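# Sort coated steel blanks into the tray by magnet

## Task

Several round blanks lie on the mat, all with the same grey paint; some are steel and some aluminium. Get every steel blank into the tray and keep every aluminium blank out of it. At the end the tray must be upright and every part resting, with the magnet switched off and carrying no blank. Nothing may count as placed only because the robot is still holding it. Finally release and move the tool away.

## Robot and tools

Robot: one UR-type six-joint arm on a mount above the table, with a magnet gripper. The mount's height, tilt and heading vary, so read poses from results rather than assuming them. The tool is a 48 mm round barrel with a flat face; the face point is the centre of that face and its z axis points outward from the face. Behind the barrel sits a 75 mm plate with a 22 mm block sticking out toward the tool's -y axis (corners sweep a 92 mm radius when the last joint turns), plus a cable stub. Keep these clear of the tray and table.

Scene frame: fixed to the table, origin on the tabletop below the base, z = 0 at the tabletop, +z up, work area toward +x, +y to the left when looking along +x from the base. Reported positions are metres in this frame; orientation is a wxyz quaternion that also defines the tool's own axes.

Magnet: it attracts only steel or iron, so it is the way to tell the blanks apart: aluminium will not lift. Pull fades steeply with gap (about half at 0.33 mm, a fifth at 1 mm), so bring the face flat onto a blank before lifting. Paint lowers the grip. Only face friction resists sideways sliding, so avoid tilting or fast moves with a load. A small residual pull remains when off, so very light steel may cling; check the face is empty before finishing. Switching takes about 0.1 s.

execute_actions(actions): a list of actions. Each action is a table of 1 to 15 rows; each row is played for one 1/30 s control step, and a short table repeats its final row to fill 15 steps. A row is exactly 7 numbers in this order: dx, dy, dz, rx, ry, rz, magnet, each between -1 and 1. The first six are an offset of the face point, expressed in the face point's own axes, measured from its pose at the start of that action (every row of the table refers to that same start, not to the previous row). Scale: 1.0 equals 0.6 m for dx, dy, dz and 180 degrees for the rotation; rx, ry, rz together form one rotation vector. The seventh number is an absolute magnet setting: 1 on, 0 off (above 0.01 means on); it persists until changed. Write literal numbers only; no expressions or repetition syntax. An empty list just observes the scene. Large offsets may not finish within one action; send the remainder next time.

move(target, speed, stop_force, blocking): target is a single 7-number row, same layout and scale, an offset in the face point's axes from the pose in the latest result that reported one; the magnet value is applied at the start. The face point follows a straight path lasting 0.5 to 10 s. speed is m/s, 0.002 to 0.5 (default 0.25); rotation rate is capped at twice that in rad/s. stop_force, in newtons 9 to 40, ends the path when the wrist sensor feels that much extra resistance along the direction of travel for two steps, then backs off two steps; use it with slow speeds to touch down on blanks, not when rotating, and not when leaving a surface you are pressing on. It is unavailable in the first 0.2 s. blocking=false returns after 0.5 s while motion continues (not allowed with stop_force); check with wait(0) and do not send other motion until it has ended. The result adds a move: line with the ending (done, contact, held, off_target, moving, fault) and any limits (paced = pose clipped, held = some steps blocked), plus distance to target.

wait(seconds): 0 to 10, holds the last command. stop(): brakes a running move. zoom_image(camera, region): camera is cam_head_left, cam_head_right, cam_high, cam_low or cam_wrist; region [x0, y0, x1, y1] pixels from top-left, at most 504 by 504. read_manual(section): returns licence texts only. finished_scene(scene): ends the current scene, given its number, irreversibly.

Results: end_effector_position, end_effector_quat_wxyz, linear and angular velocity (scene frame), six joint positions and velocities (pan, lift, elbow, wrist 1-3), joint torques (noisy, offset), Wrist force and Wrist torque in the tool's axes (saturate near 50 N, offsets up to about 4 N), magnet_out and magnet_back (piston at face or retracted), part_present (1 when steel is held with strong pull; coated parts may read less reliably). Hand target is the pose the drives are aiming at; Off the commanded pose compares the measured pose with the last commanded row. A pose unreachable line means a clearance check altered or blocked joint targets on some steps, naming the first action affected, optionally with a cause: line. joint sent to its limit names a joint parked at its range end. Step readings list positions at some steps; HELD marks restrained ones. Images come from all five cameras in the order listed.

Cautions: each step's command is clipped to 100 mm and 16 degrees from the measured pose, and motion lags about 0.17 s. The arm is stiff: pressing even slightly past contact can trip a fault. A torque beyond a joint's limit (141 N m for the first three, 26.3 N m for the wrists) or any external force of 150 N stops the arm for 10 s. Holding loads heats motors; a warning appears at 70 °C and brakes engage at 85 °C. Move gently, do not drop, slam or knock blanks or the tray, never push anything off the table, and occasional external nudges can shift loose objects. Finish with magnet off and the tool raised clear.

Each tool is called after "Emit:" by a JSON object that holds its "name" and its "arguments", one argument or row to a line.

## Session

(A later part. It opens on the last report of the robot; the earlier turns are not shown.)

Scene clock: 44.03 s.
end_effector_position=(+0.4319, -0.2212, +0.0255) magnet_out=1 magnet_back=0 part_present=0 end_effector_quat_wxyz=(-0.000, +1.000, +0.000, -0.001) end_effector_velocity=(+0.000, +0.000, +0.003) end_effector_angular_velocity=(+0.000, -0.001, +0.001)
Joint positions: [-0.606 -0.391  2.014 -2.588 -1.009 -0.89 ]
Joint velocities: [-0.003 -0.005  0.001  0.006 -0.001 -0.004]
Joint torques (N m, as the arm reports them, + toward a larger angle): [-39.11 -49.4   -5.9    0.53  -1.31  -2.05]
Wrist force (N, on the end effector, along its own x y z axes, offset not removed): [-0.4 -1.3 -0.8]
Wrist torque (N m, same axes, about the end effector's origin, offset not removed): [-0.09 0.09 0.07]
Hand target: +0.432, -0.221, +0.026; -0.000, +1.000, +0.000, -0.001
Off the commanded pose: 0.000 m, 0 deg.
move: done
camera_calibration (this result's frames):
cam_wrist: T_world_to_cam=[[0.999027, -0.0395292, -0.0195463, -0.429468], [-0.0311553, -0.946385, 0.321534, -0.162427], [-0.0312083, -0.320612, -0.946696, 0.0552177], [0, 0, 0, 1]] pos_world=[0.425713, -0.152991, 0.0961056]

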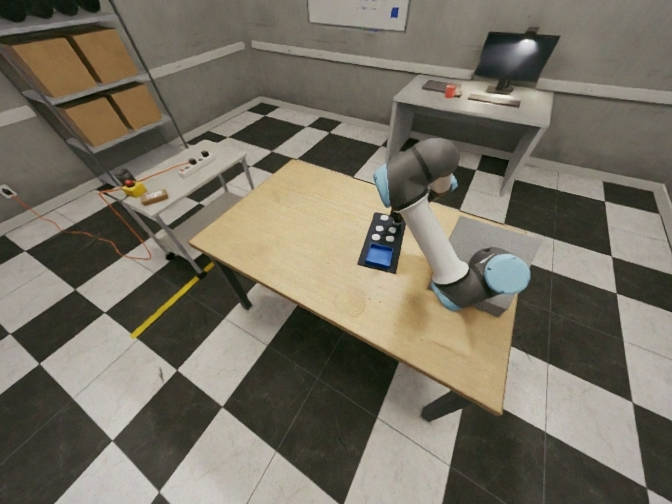

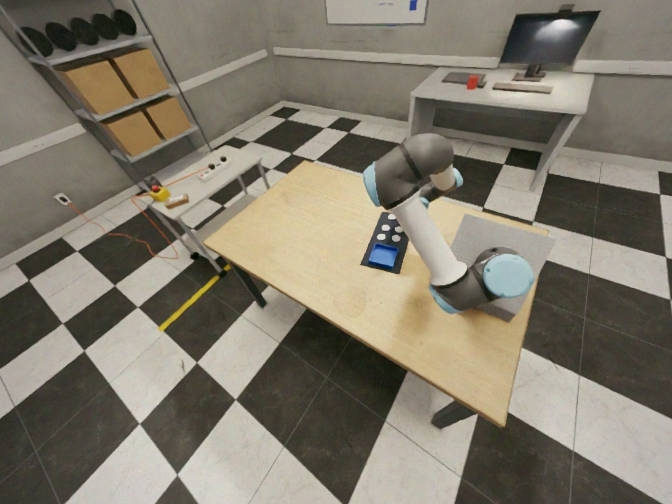

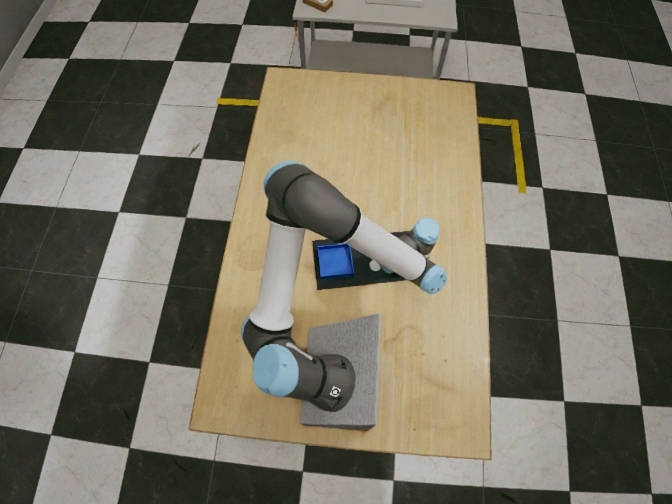

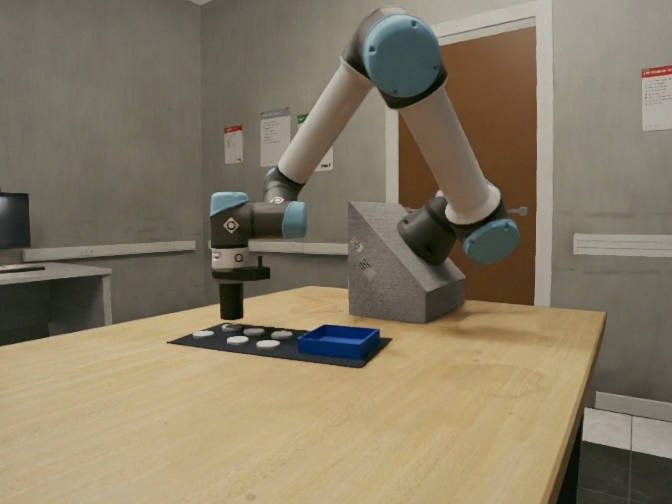

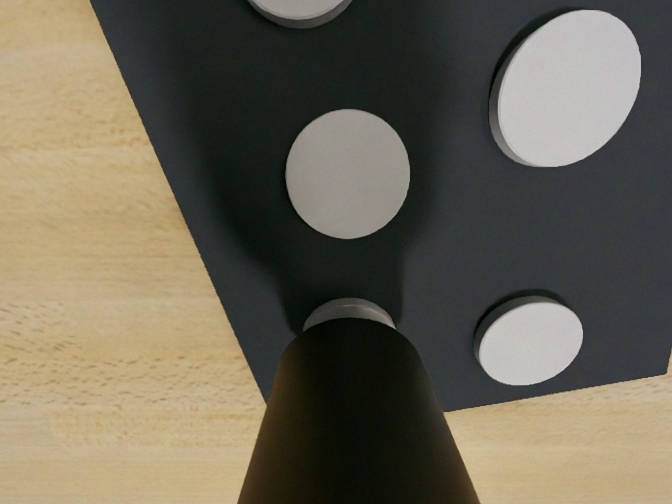

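Emit:
{"name": "move", "arguments": {
  "target": [0.1217,0.003,0.025,0,0,0,0],
  "speed": 0.15
}}

Emit:
{"name": "move", "arguments": {
  "target": [0,0,0.01,0,0,0,0],
  "speed": 0.003,
  "stop_force": 9
}}

Emit:
{"name": "execute_actions", "arguments": {
  "actions": [
    [[0,0,-0.0003,0,0,0,1],[0,0,-0.0003,0,0,0,1],[0,0,-0.0003,0,0,0,1],[0,0,-0.0003,0,0,0,1],[0,0,-0.0003,0,0,0,1],[0,0,-0.003,0,0,0,1],[0,0,-0.006,0,0,0,1],[0,0,-0.01,0,0,0,1],[0,0,-0.015,0,0,0,1],[0,0,-0.02,0,0,0,1]]
  ]
}}

Scene clock: 49.50 s.
end_effector_position=(+0.5047, -0.2232, +0.0104) magnet_out=0 magnet_back=1 part_present=0 end_effector_quat_wxyz=(-0.000, +1.000, +0.000, -0.001) end_effector_velocity=(+0.002, +0.000, -0.001) end_effector_angular_velocity=(+0.001, +0.001, -0.000)
Joint positions: [-0.499 -0.343  1.825 -2.508 -0.951 -0.782]
Joint velocities: [ 0.003  0.003 -0.005  0.002  0.001  0.003]
Joint torques (N m, as the arm reports them, + toward a larger angle): [-28.14 -23.63 -21.98   0.33   1.58   2.01]
Wrist force (N, on the end effector, along its own x y z axes, offset not removed): [-1.9 0.1 1.0]
Wrist torque (N m, same axes, about the end effector's origin, offset not removed): [0.03 0.18 0.06]
Hand target: +0.505, -0.223, +0.010; -0.000, +1.000, +0.000, -0.001
Off the commanded pose: 0.000 m, 0 deg.
move: done
camera_calibration (this result's frames):
cam_wrist: T_world_to_cam=[[0.999028, -0.0395625, -0.0194489, -0.502493], [-0.031212, -0.94632, 0.321722, -0.157104], [-0.031133, -0.320802, -0.946634, 0.0425545], [0, 0, 0, 1]] pos_world=[0.498426, -0.154899, 0.0810544]

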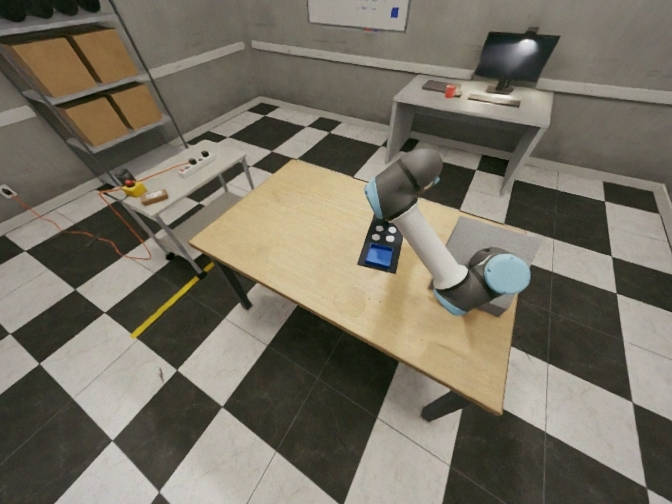

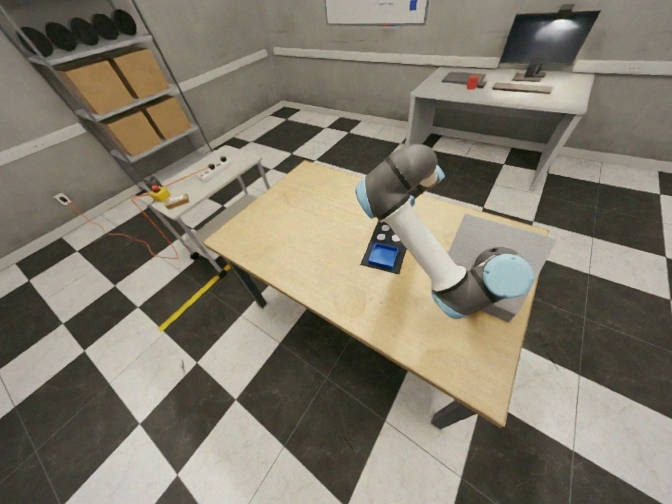

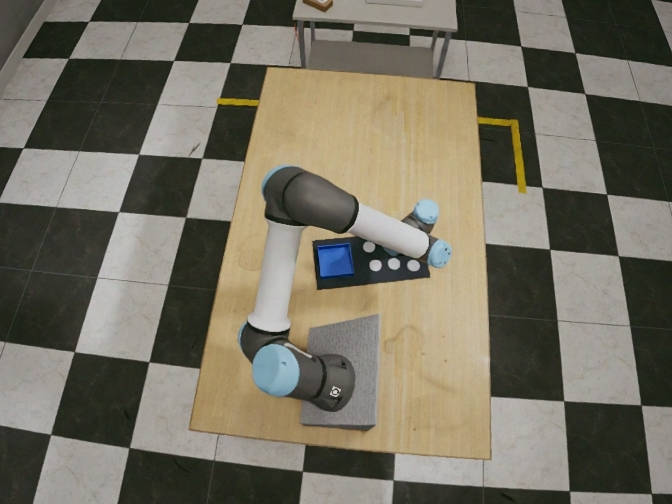

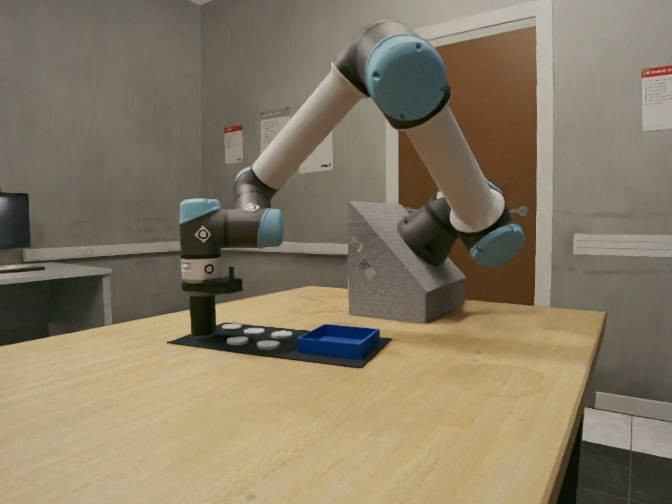

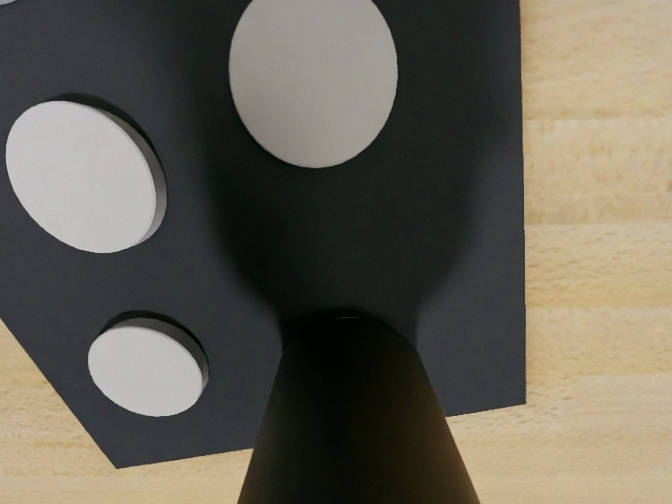

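Scene clock: 50.73 s.
end_effector_position=(+0.5047, -0.2232, +0.0078) magnet_out=0 magnet_back=1 part_present=0 end_effector_quat_wxyz=(-0.000, +1.000, +0.000, -0.001) end_effector_velocity=(-0.000, +0.001, +0.000) end_effector_angular_velocity=(+0.001, +0.002, +0.001)
Joint positions: [-0.496 -0.338  1.824 -2.514 -0.949 -0.779]
Joint velocities: [ 0.    -0.001  0.001  0.003 -0.001 -0.002]
Joint torques (N m, as the arm reports them, + toward a larger angle): [-33.3  -38.09 -16.65  -0.43   1.43  -1.98]
Wrist force (N, on the end effector, along its own x y z axes, offset not removed): [-17.8 -12.8 -34.9]
Wrist torque (N m, same axes, about the end effector's origin, offset not removed): [0.14 -0.03 0.07]
Hand target: +0.505, -0.223, +0.008; -0.000, +1.000, +0.000, -0.001
Off the commanded pose: 0.003 m, 0 deg.
move: contact
camera_calibration (this result's frames):
cam_wrist: T_world_to_cam=[[0.999027, -0.0396196, -0.0193705, -0.50257], [-0.0312898, -0.946302, 0.321767, -0.156245], [-0.0310786, -0.320847, -0.946621, 0.0400665], [0, 0, 0, 1]] pos_world=[0.498437, -0.154911, 0.0784671]

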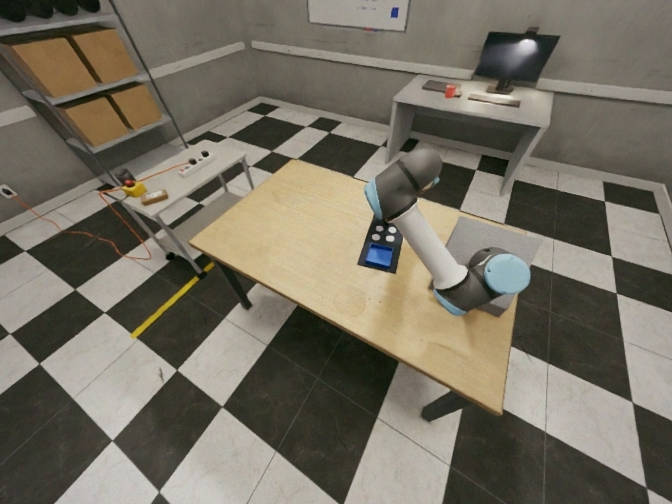

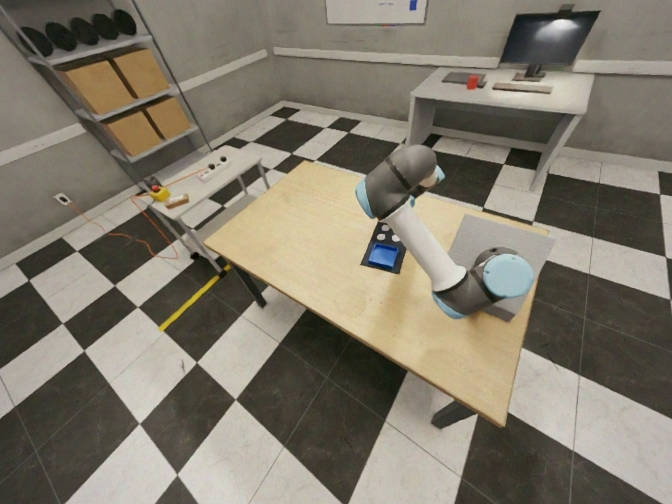

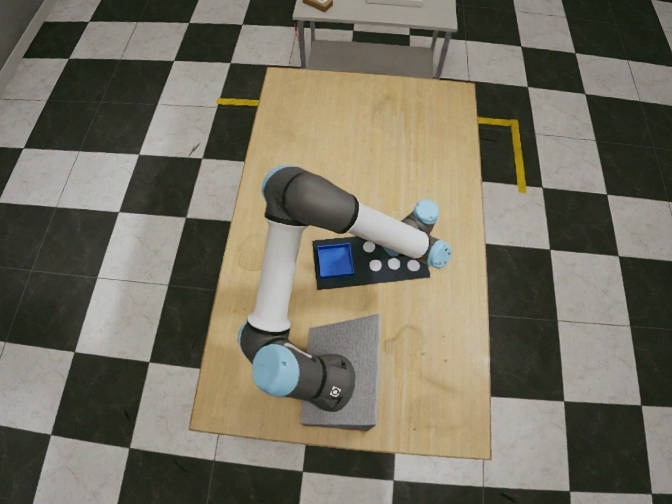

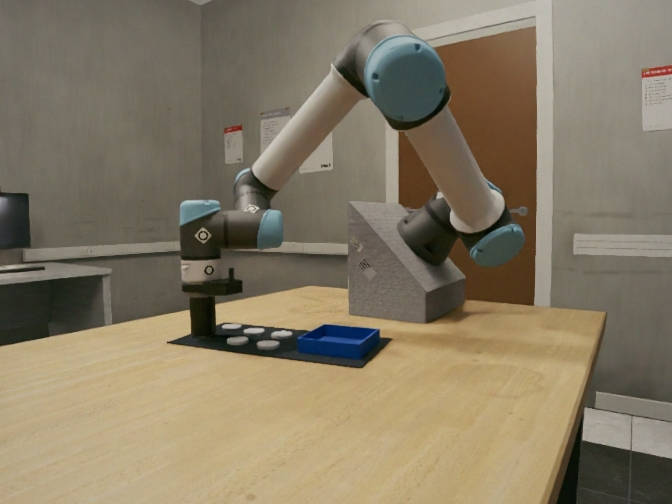

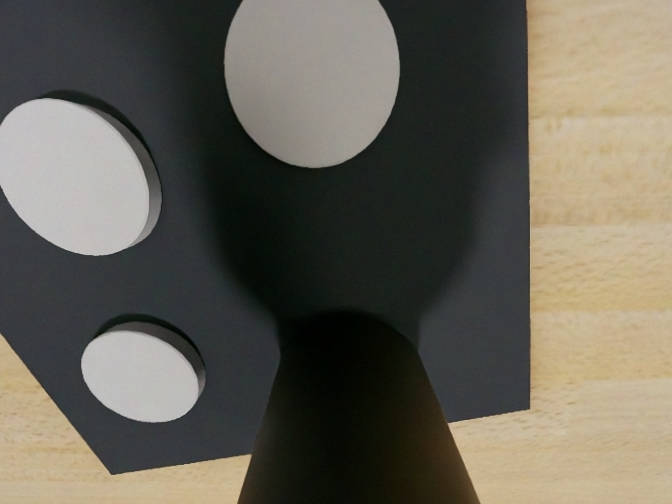

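Scene clock: 51.23 s.
end_effector_position=(+0.5047, -0.2232, +0.0173) magnet_out=1 magnet_back=0 part_present=1 end_effector_quat_wxyz=(-0.000, +1.000, +0.000, -0.001) end_effector_velocity=(-0.000, +0.000, +0.021) end_effector_angular_velocity=(+0.000, -0.000, +0.000)
Joint positions: [-0.506 -0.355  1.827 -2.494 -0.955 -0.79 ]
Joint velocities: [-0.024 -0.037  0.006  0.045 -0.012 -0.025]
Joint torques (N m, as the arm reports them, + toward a larger angle): [-42.05 -48.53  -5.69   0.53  -1.7   -1.9 ]
Wrist force (N, on the end effector, along its own x y z axes, offset not removed): [-0.1 1.7 -3.1]
Wrist torque (N m, same axes, about the end effector's origin, offset not removed): [0.19 0.00 -0.07]
Hand target: +0.505, -0.223, +0.020; -0.000, +1.000, +0.000, -0.001
Off the commanded pose: 0.003 m, 0 deg.
Step readings (end_effector_position):
0: (+0.5047, -0.2232, +0.0078)
1: (+0.5047, -0.2232, +0.0079)
2: (+0.5047, -0.2232, +0.0079)
4: (+0.5047, -0.2232, +0.0079)
8: (+0.5047, -0.2231, +0.0086)
15: end_effector_position above
camera_calibration (this result's frames):
cam_wrist: T_world_to_cam=[[0.999029, -0.0396313, -0.0192455, -0.502443], [-0.031339, -0.94628, 0.321826, -0.15929], [-0.030966, -0.320911, -0.946603, 0.0489641], [0, 0, 0, 1]] pos_world=[0.498479, -0.154932, 0.0879435]

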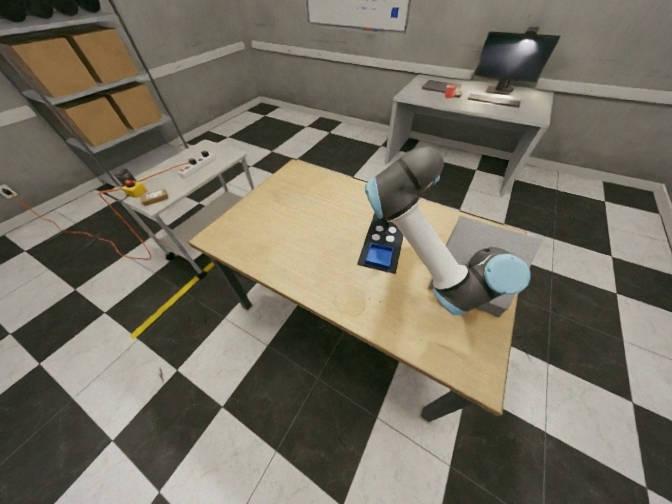

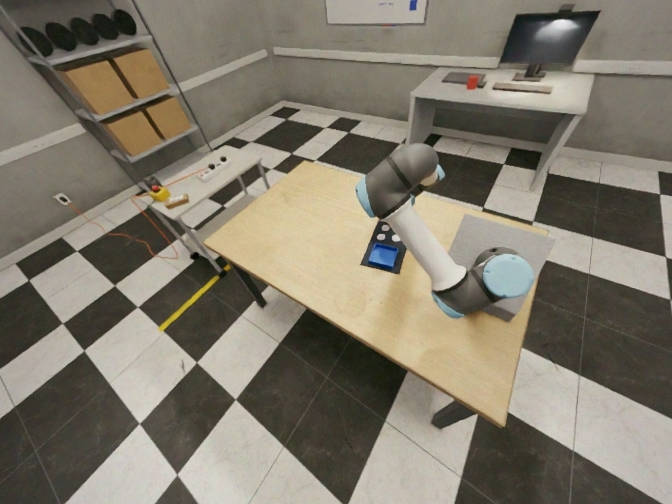

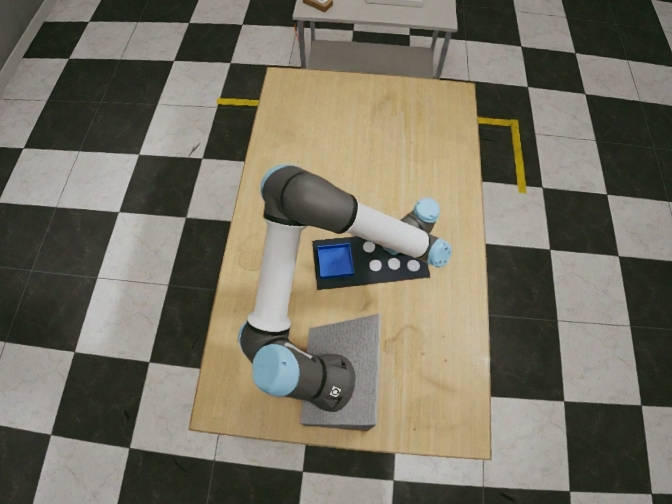

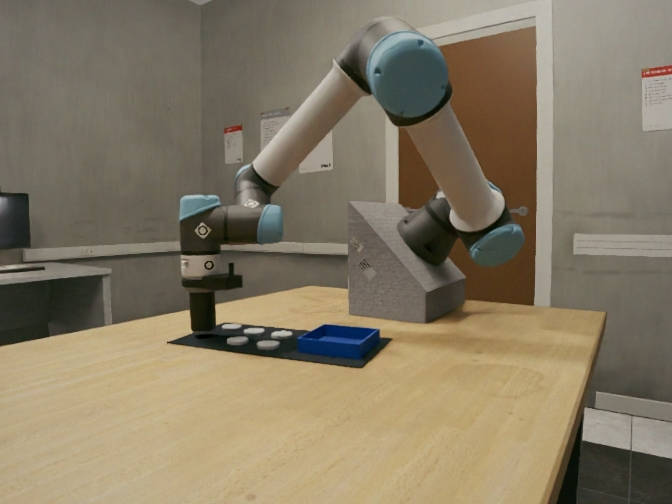

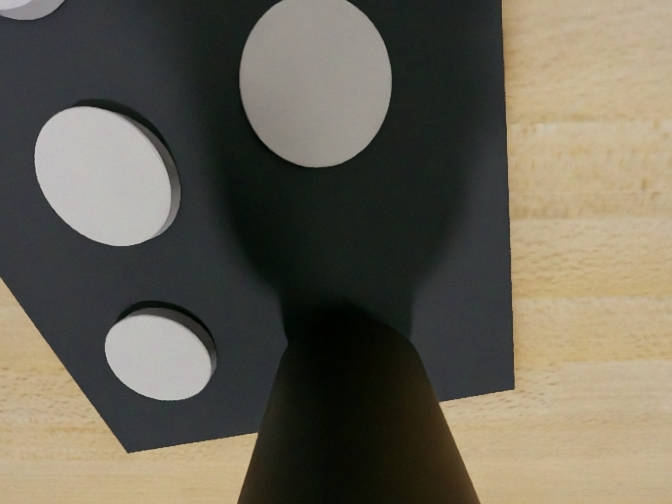

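Emit:
{"name": "move", "arguments": {
  "target": [-0.125,-0.37,-0.17,0,0,0,1],
  "speed": 0.25
}}

Scene clock: 54.80 s.
end_effector_position=(+0.4301, -0.0015, +0.1195) magnet_out=1 magnet_back=0 part_present=1 end_effector_quat_wxyz=(-0.000, +1.000, +0.000, -0.001) end_effector_velocity=(-0.000, +0.001, +0.002) end_effector_angular_velocity=(-0.002, -0.000, +0.001)
Joint positions: [-0.447 -1.013  2.288 -2.334 -0.924 -0.726]
Joint velocities: [-0.001 -0.007  0.001  0.005 -0.002 -0.001]
Joint torques (N m, as the arm reports them, + toward a larger angle): [-33.94 -31.84  -9.21   0.39  -1.78  -1.93]
Wrist force (N, on the end effector, along its own x y z axes, offset not removed): [-0.2 0.8 -2.1]
Wrist torque (N m, same axes, about the end effector's origin, offset not removed): [0.08 0.14 0.08]
Hand target: +0.430, -0.001, +0.120; -0.000, +1.000, +0.000, -0.001
Off the commanded pose: 0.000 m, 0 deg.
move: done
camera_calibration (this result's frames):
cam_wrist: T_world_to_cam=[[0.999029, -0.039647, -0.0192037, -0.417189], [-0.0313647, -0.946252, 0.321906, 0.0152863], [-0.0309342, -0.320991, -0.946577, 0.21446], [0, 0, 0, 1]] pos_world=[0.423897, 0.0667642, 0.190071]

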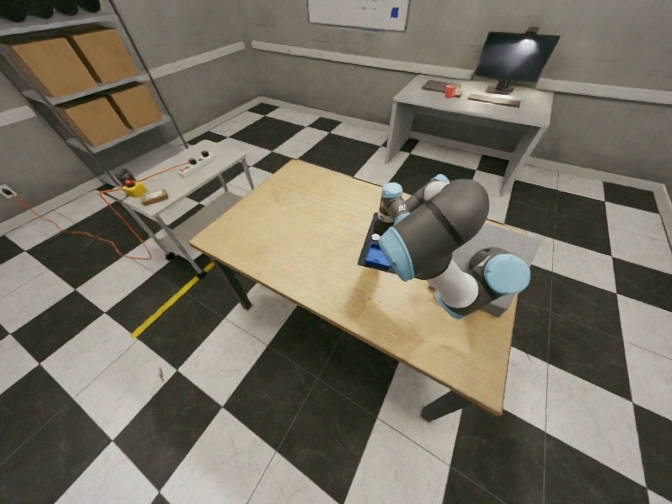

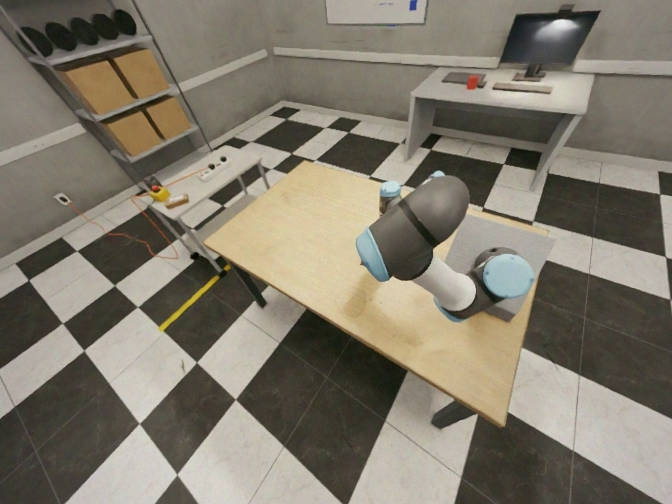

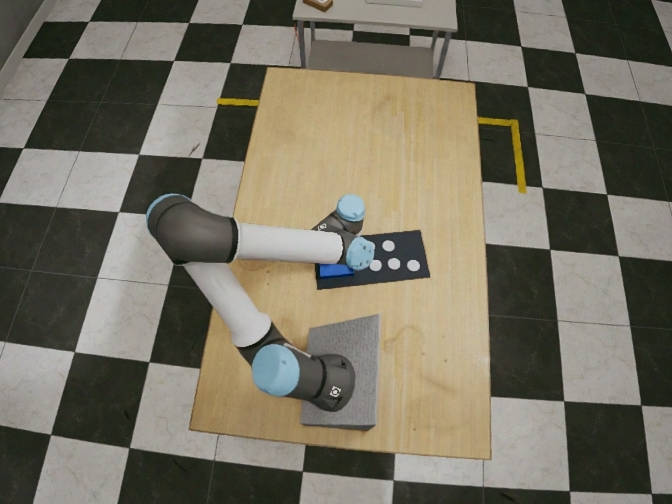

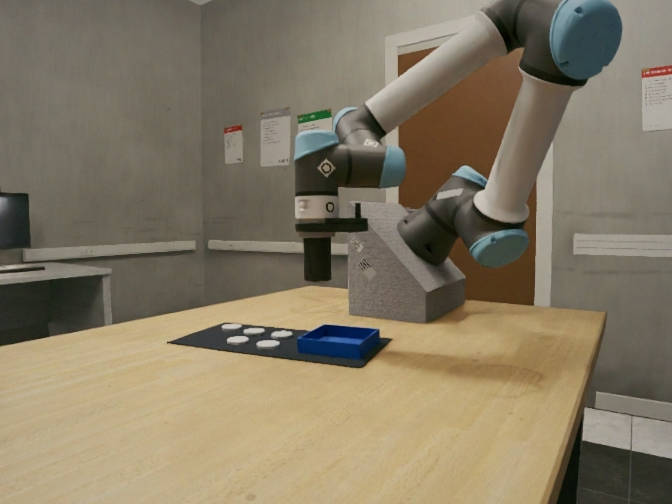

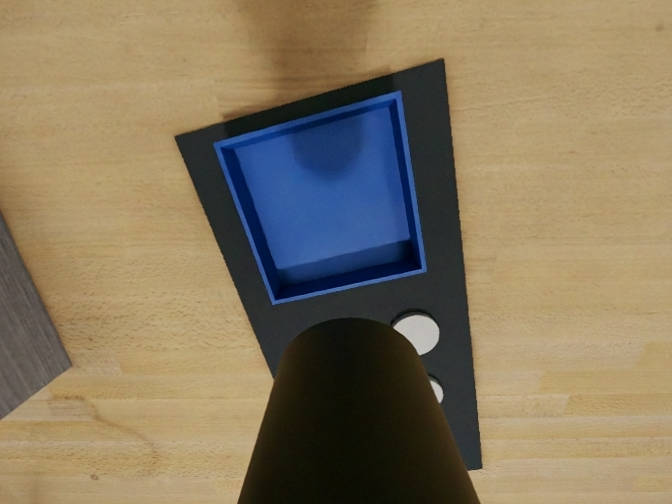

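Emit:
{"name": "zoom_image", "arguments": {
  "camera": "cam_wrist",
  "region": [200, 80, 450, 330]
}}

Region (200, 80, 450, 330) of cam_wrist's 672x504 image, scaled by 2.016, with more detail than that image has.

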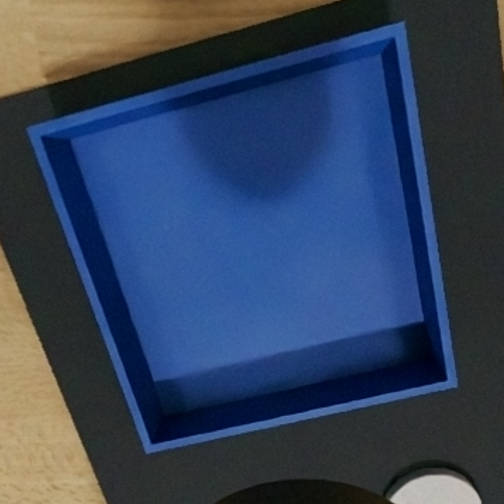

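Emit:
{"name": "move", "arguments": {
  "target": [0.0138,-0.1143,0.125,0,0,0,1],
  "speed": 0.2
}}

Emit:
{"name": "zoom_image", "arguments": {
  "camera": "cam_low",
  "region": [280, 270, 410, 370]
}}

Scene clock: 62.63 s.
end_effector_position=(+0.4383, +0.0669, +0.0448) magnet_out=1 magnet_back=0 part_present=1 end_effector_quat_wxyz=(-0.000, +1.000, +0.000, -0.001) end_effector_velocity=(+0.001, +0.001, -0.002) end_effector_angular_velocity=(-0.004, -0.001, +0.000)
Joint positions: [-0.222 -0.967  2.32  -2.583 -0.831 -0.46 ]
Joint velocities: [ 0.006  0.003 -0.    -0.011 -0.001  0.01 ]
Joint torques (N m, as the arm reports them, + toward a larger angle): [-23.36  -6.05 -17.77  -4.98   2.02   2.18]
Wrist force (N, on the end effector, along its own x y z axes, offset not removed): [-0.6 -1.0 -1.0]
Wrist torque (N m, same axes, about the end effector's origin, offset not removed): [-0.10 0.10 0.06]
Hand target: +0.438, +0.067, +0.045; +0.000, +1.000, +0.000, -0.001
Off the commanded pose: 0.000 m, 0 deg.
move: done
camera_calibration (this result's frames):
cam_wrist: T_world_to_cam=[[0.999029, -0.0396208, -0.0192672, -0.424071], [-0.0313151, -0.946208, 0.322039, 0.10426], [-0.0309903, -0.321123, -0.94653, 0.165994], [0, 0, 0, 1]] pos_world=[0.432068, 0.135154, 0.115371]

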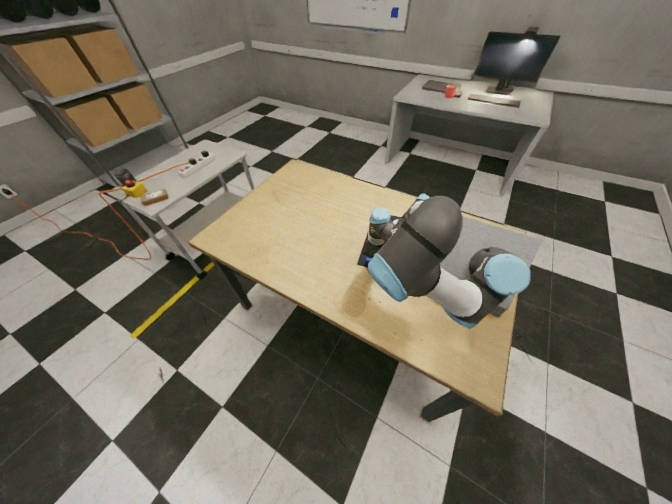

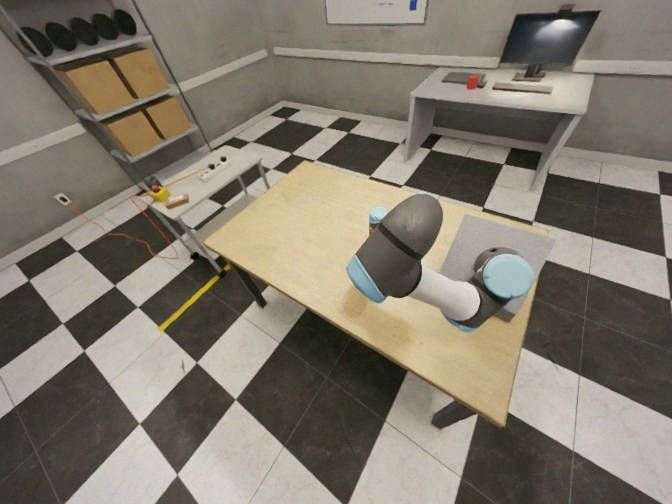

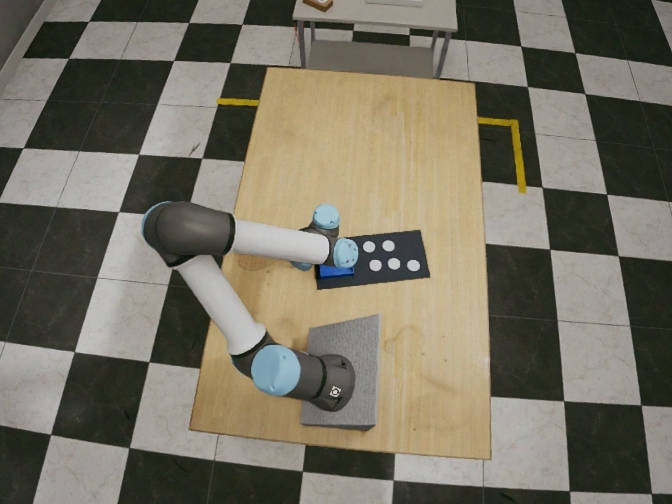

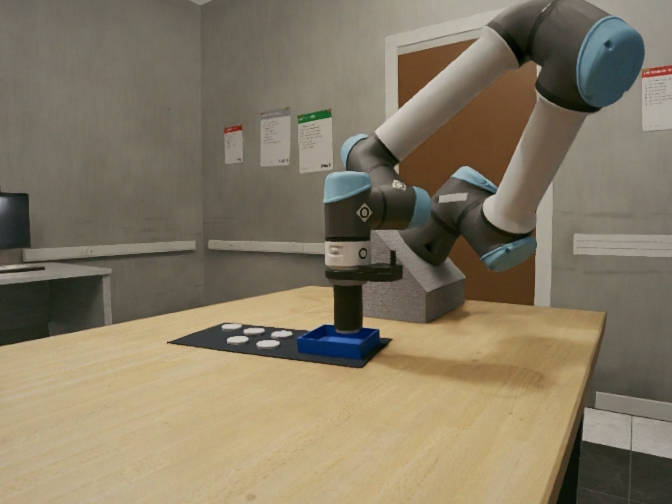

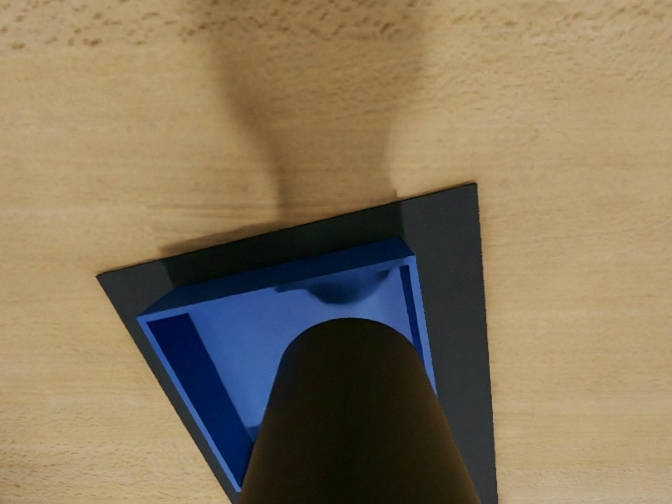

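Region (280, 270, 410, 370) of cam_low's 672x504 image, scaled by 3.877, with more detail than that image has; it fills the top 388 rows of this view, and the rest is white.

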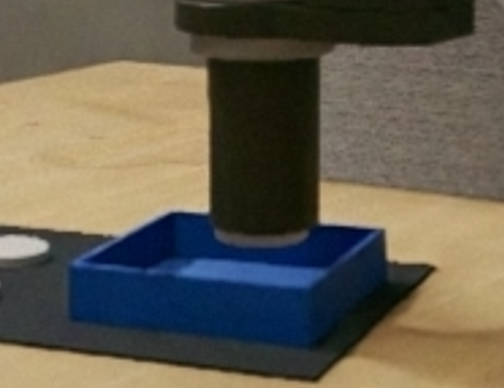

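Emit:
{"name": "move", "arguments": {
  "target": [0,0,0.05,0,0,0,1],
  "speed": 0.08
}}

Emit:
{"name": "move", "arguments": {
  "target": [0,0,0.015,0,0,0,1],
  "speed": 0.003,
  "stop_force": 9
}}

Scene clock: 65.70 s.
end_effector_position=(+0.4382, +0.0669, +0.0151) magnet_out=1 magnet_back=0 part_present=1 end_effector_quat_wxyz=(-0.000, +1.000, +0.000, -0.001) end_effector_velocity=(+0.000, +0.000, -0.002) end_effector_angular_velocity=(+0.000, -0.001, -0.001)
Joint positions: [-0.174 -0.89   2.316 -2.698 -0.816 -0.397]
Joint velocities: [ 0.004  0.006 -0.001 -0.01   0.002  0.007]
Joint torques (N m, as the arm reports them, + toward a larger angle): [-21.06  -9.54 -16.74  -4.51   1.59   2.1 ]
Wrist force (N, on the end effector, along its own x y z axes, offset not removed): [-2.0 -0.7 -2.6]
Wrist torque (N m, same axes, about the end effector's origin, offset not removed): [-0.04 0.20 0.08]
Hand target: +0.438, +0.067, +0.015; -0.000, +1.000, +0.000, -0.001
Off the commanded pose: 0.000 m, 0 deg.
move: done
camera_calibration (this result's frames):
cam_wrist: T_world_to_cam=[[0.999028, -0.0396102, -0.0193386, -0.424568], [-0.0312816, -0.946204, 0.322056, 0.113837], [-0.031055, -0.321138, -0.946523, 0.137901], [0, 0, 0, 1]] pos_world=[0.431999, 0.135181, 0.0856545]

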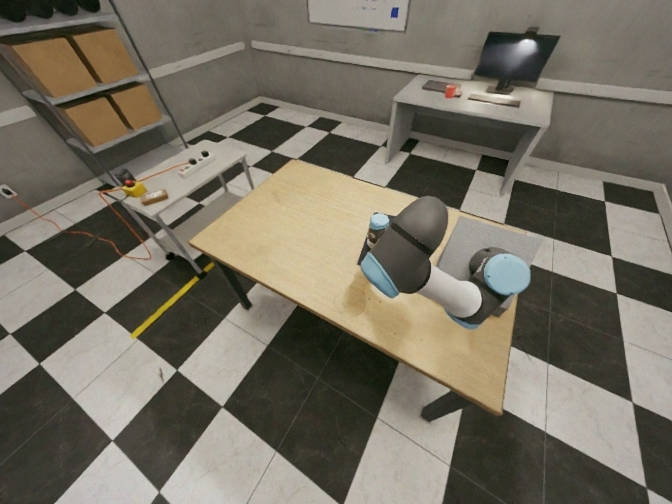

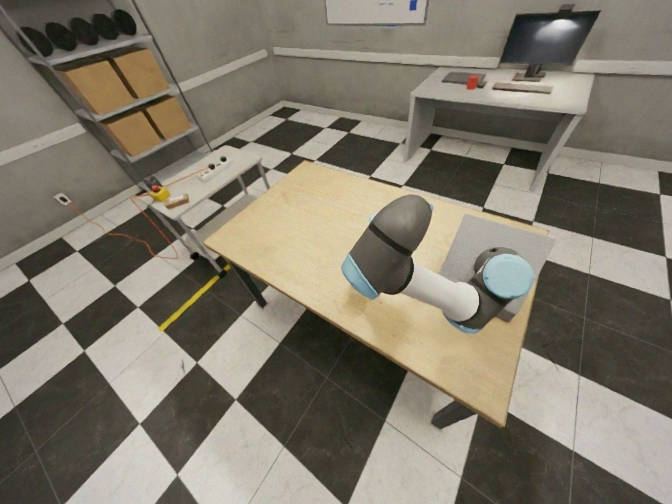

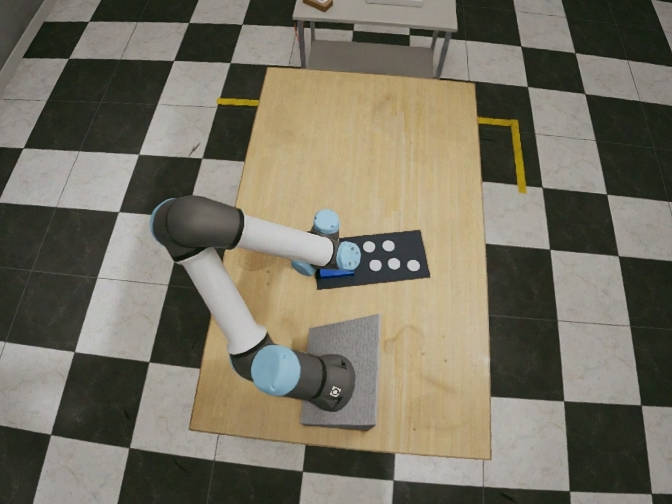

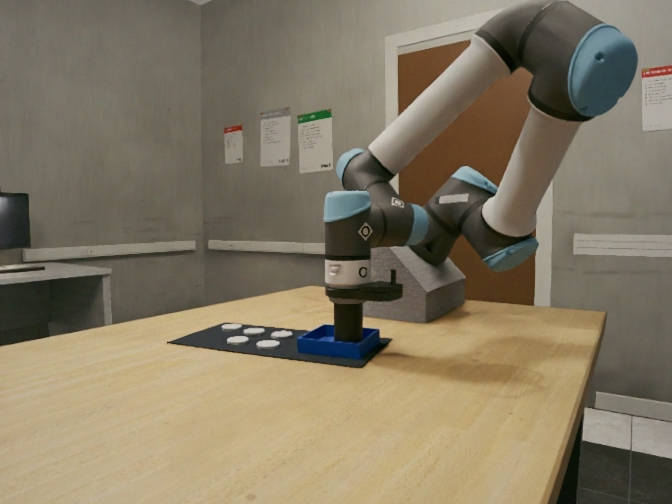

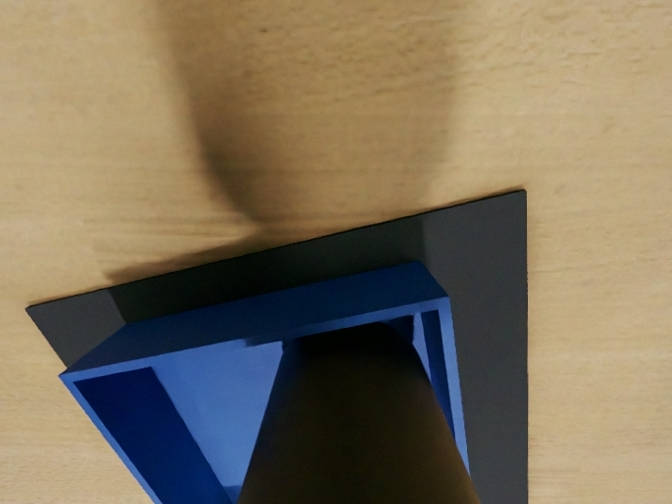

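Scene clock: 67.53 s.
end_effector_position=(+0.4383, +0.0669, +0.0107) magnet_out=1 magnet_back=0 part_present=1 end_effector_quat_wxyz=(-0.000, +1.000, +0.000, -0.001) end_effector_velocity=(-0.000, +0.000, +0.001) end_effector_angular_velocity=(+0.001, +0.002, +0.002)
Joint positions: [-0.166 -0.879  2.315 -2.714 -0.814 -0.388]
Joint velocities: [-0.001 -0.003 -0.     0.006  0.    -0.004]
Joint torques (N m, as the arm reports them, + toward a larger angle): [-23.98 -21.82  -9.24   2.     1.63  -1.48]
Wrist force (N, on the end effector, along its own x y z axes, offset not removed): [-12.9 -4.8 -48.4]
Wrist torque (N m, same axes, about the end effector's origin, offset not removed): [-0.32 0.05 0.18]
Hand target: +0.438, +0.067, +0.011; -0.000, +1.000, +0.000, -0.001
Off the commanded pose: 0.005 m, 0 deg.
move: contact
camera_calibration (this result's frames):
cam_wrist: T_world_to_cam=[[0.999029, -0.0396173, -0.0192764, -0.42468], [-0.0313084, -0.946203, 0.322056, 0.115232], [-0.0309984, -0.32114, -0.946524, 0.133772], [0, 0, 0, 1]] pos_world=[0.432022, 0.135168, 0.0813213]

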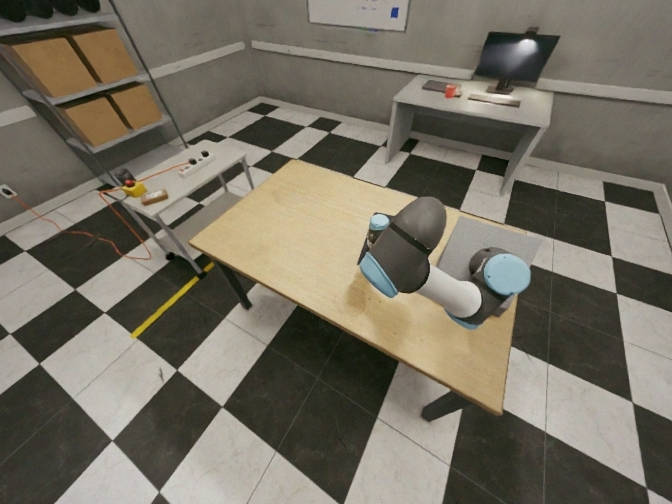

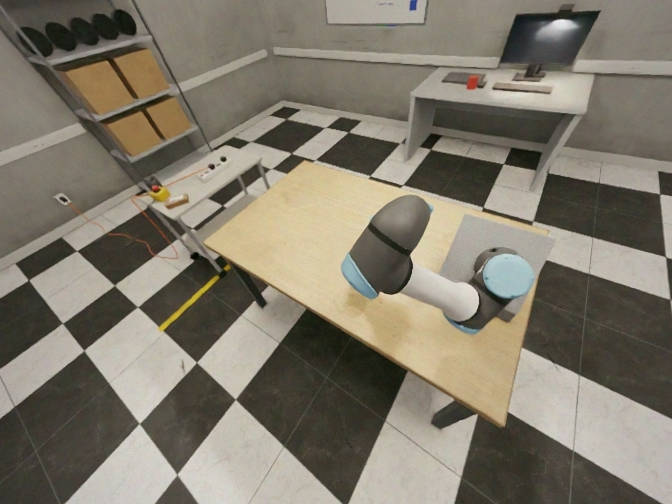

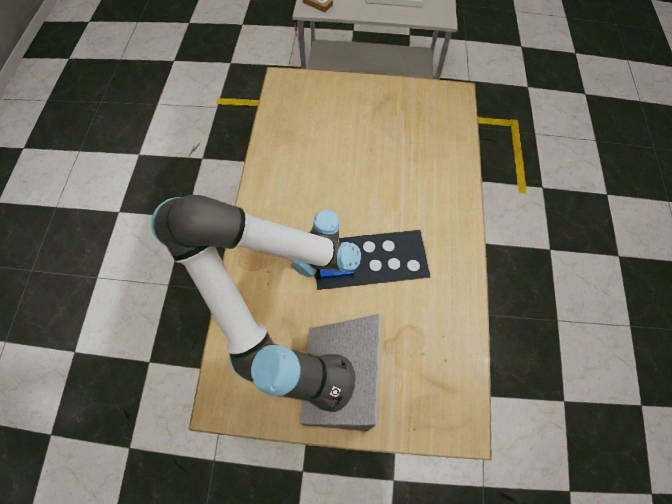

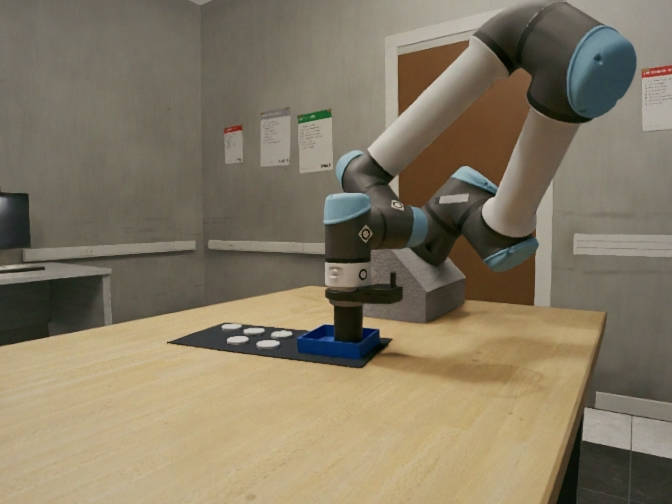

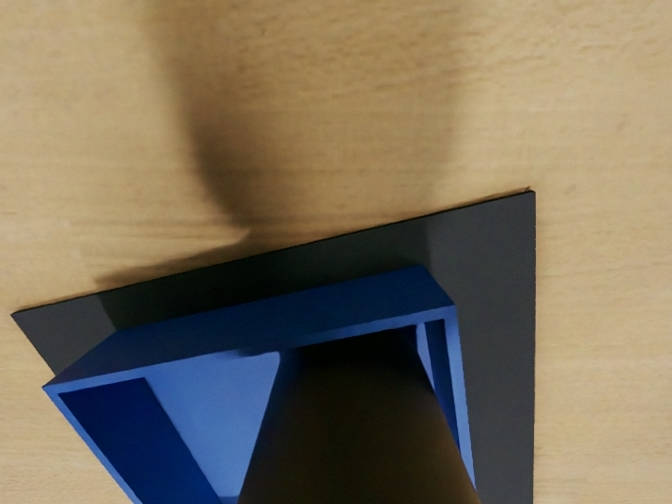

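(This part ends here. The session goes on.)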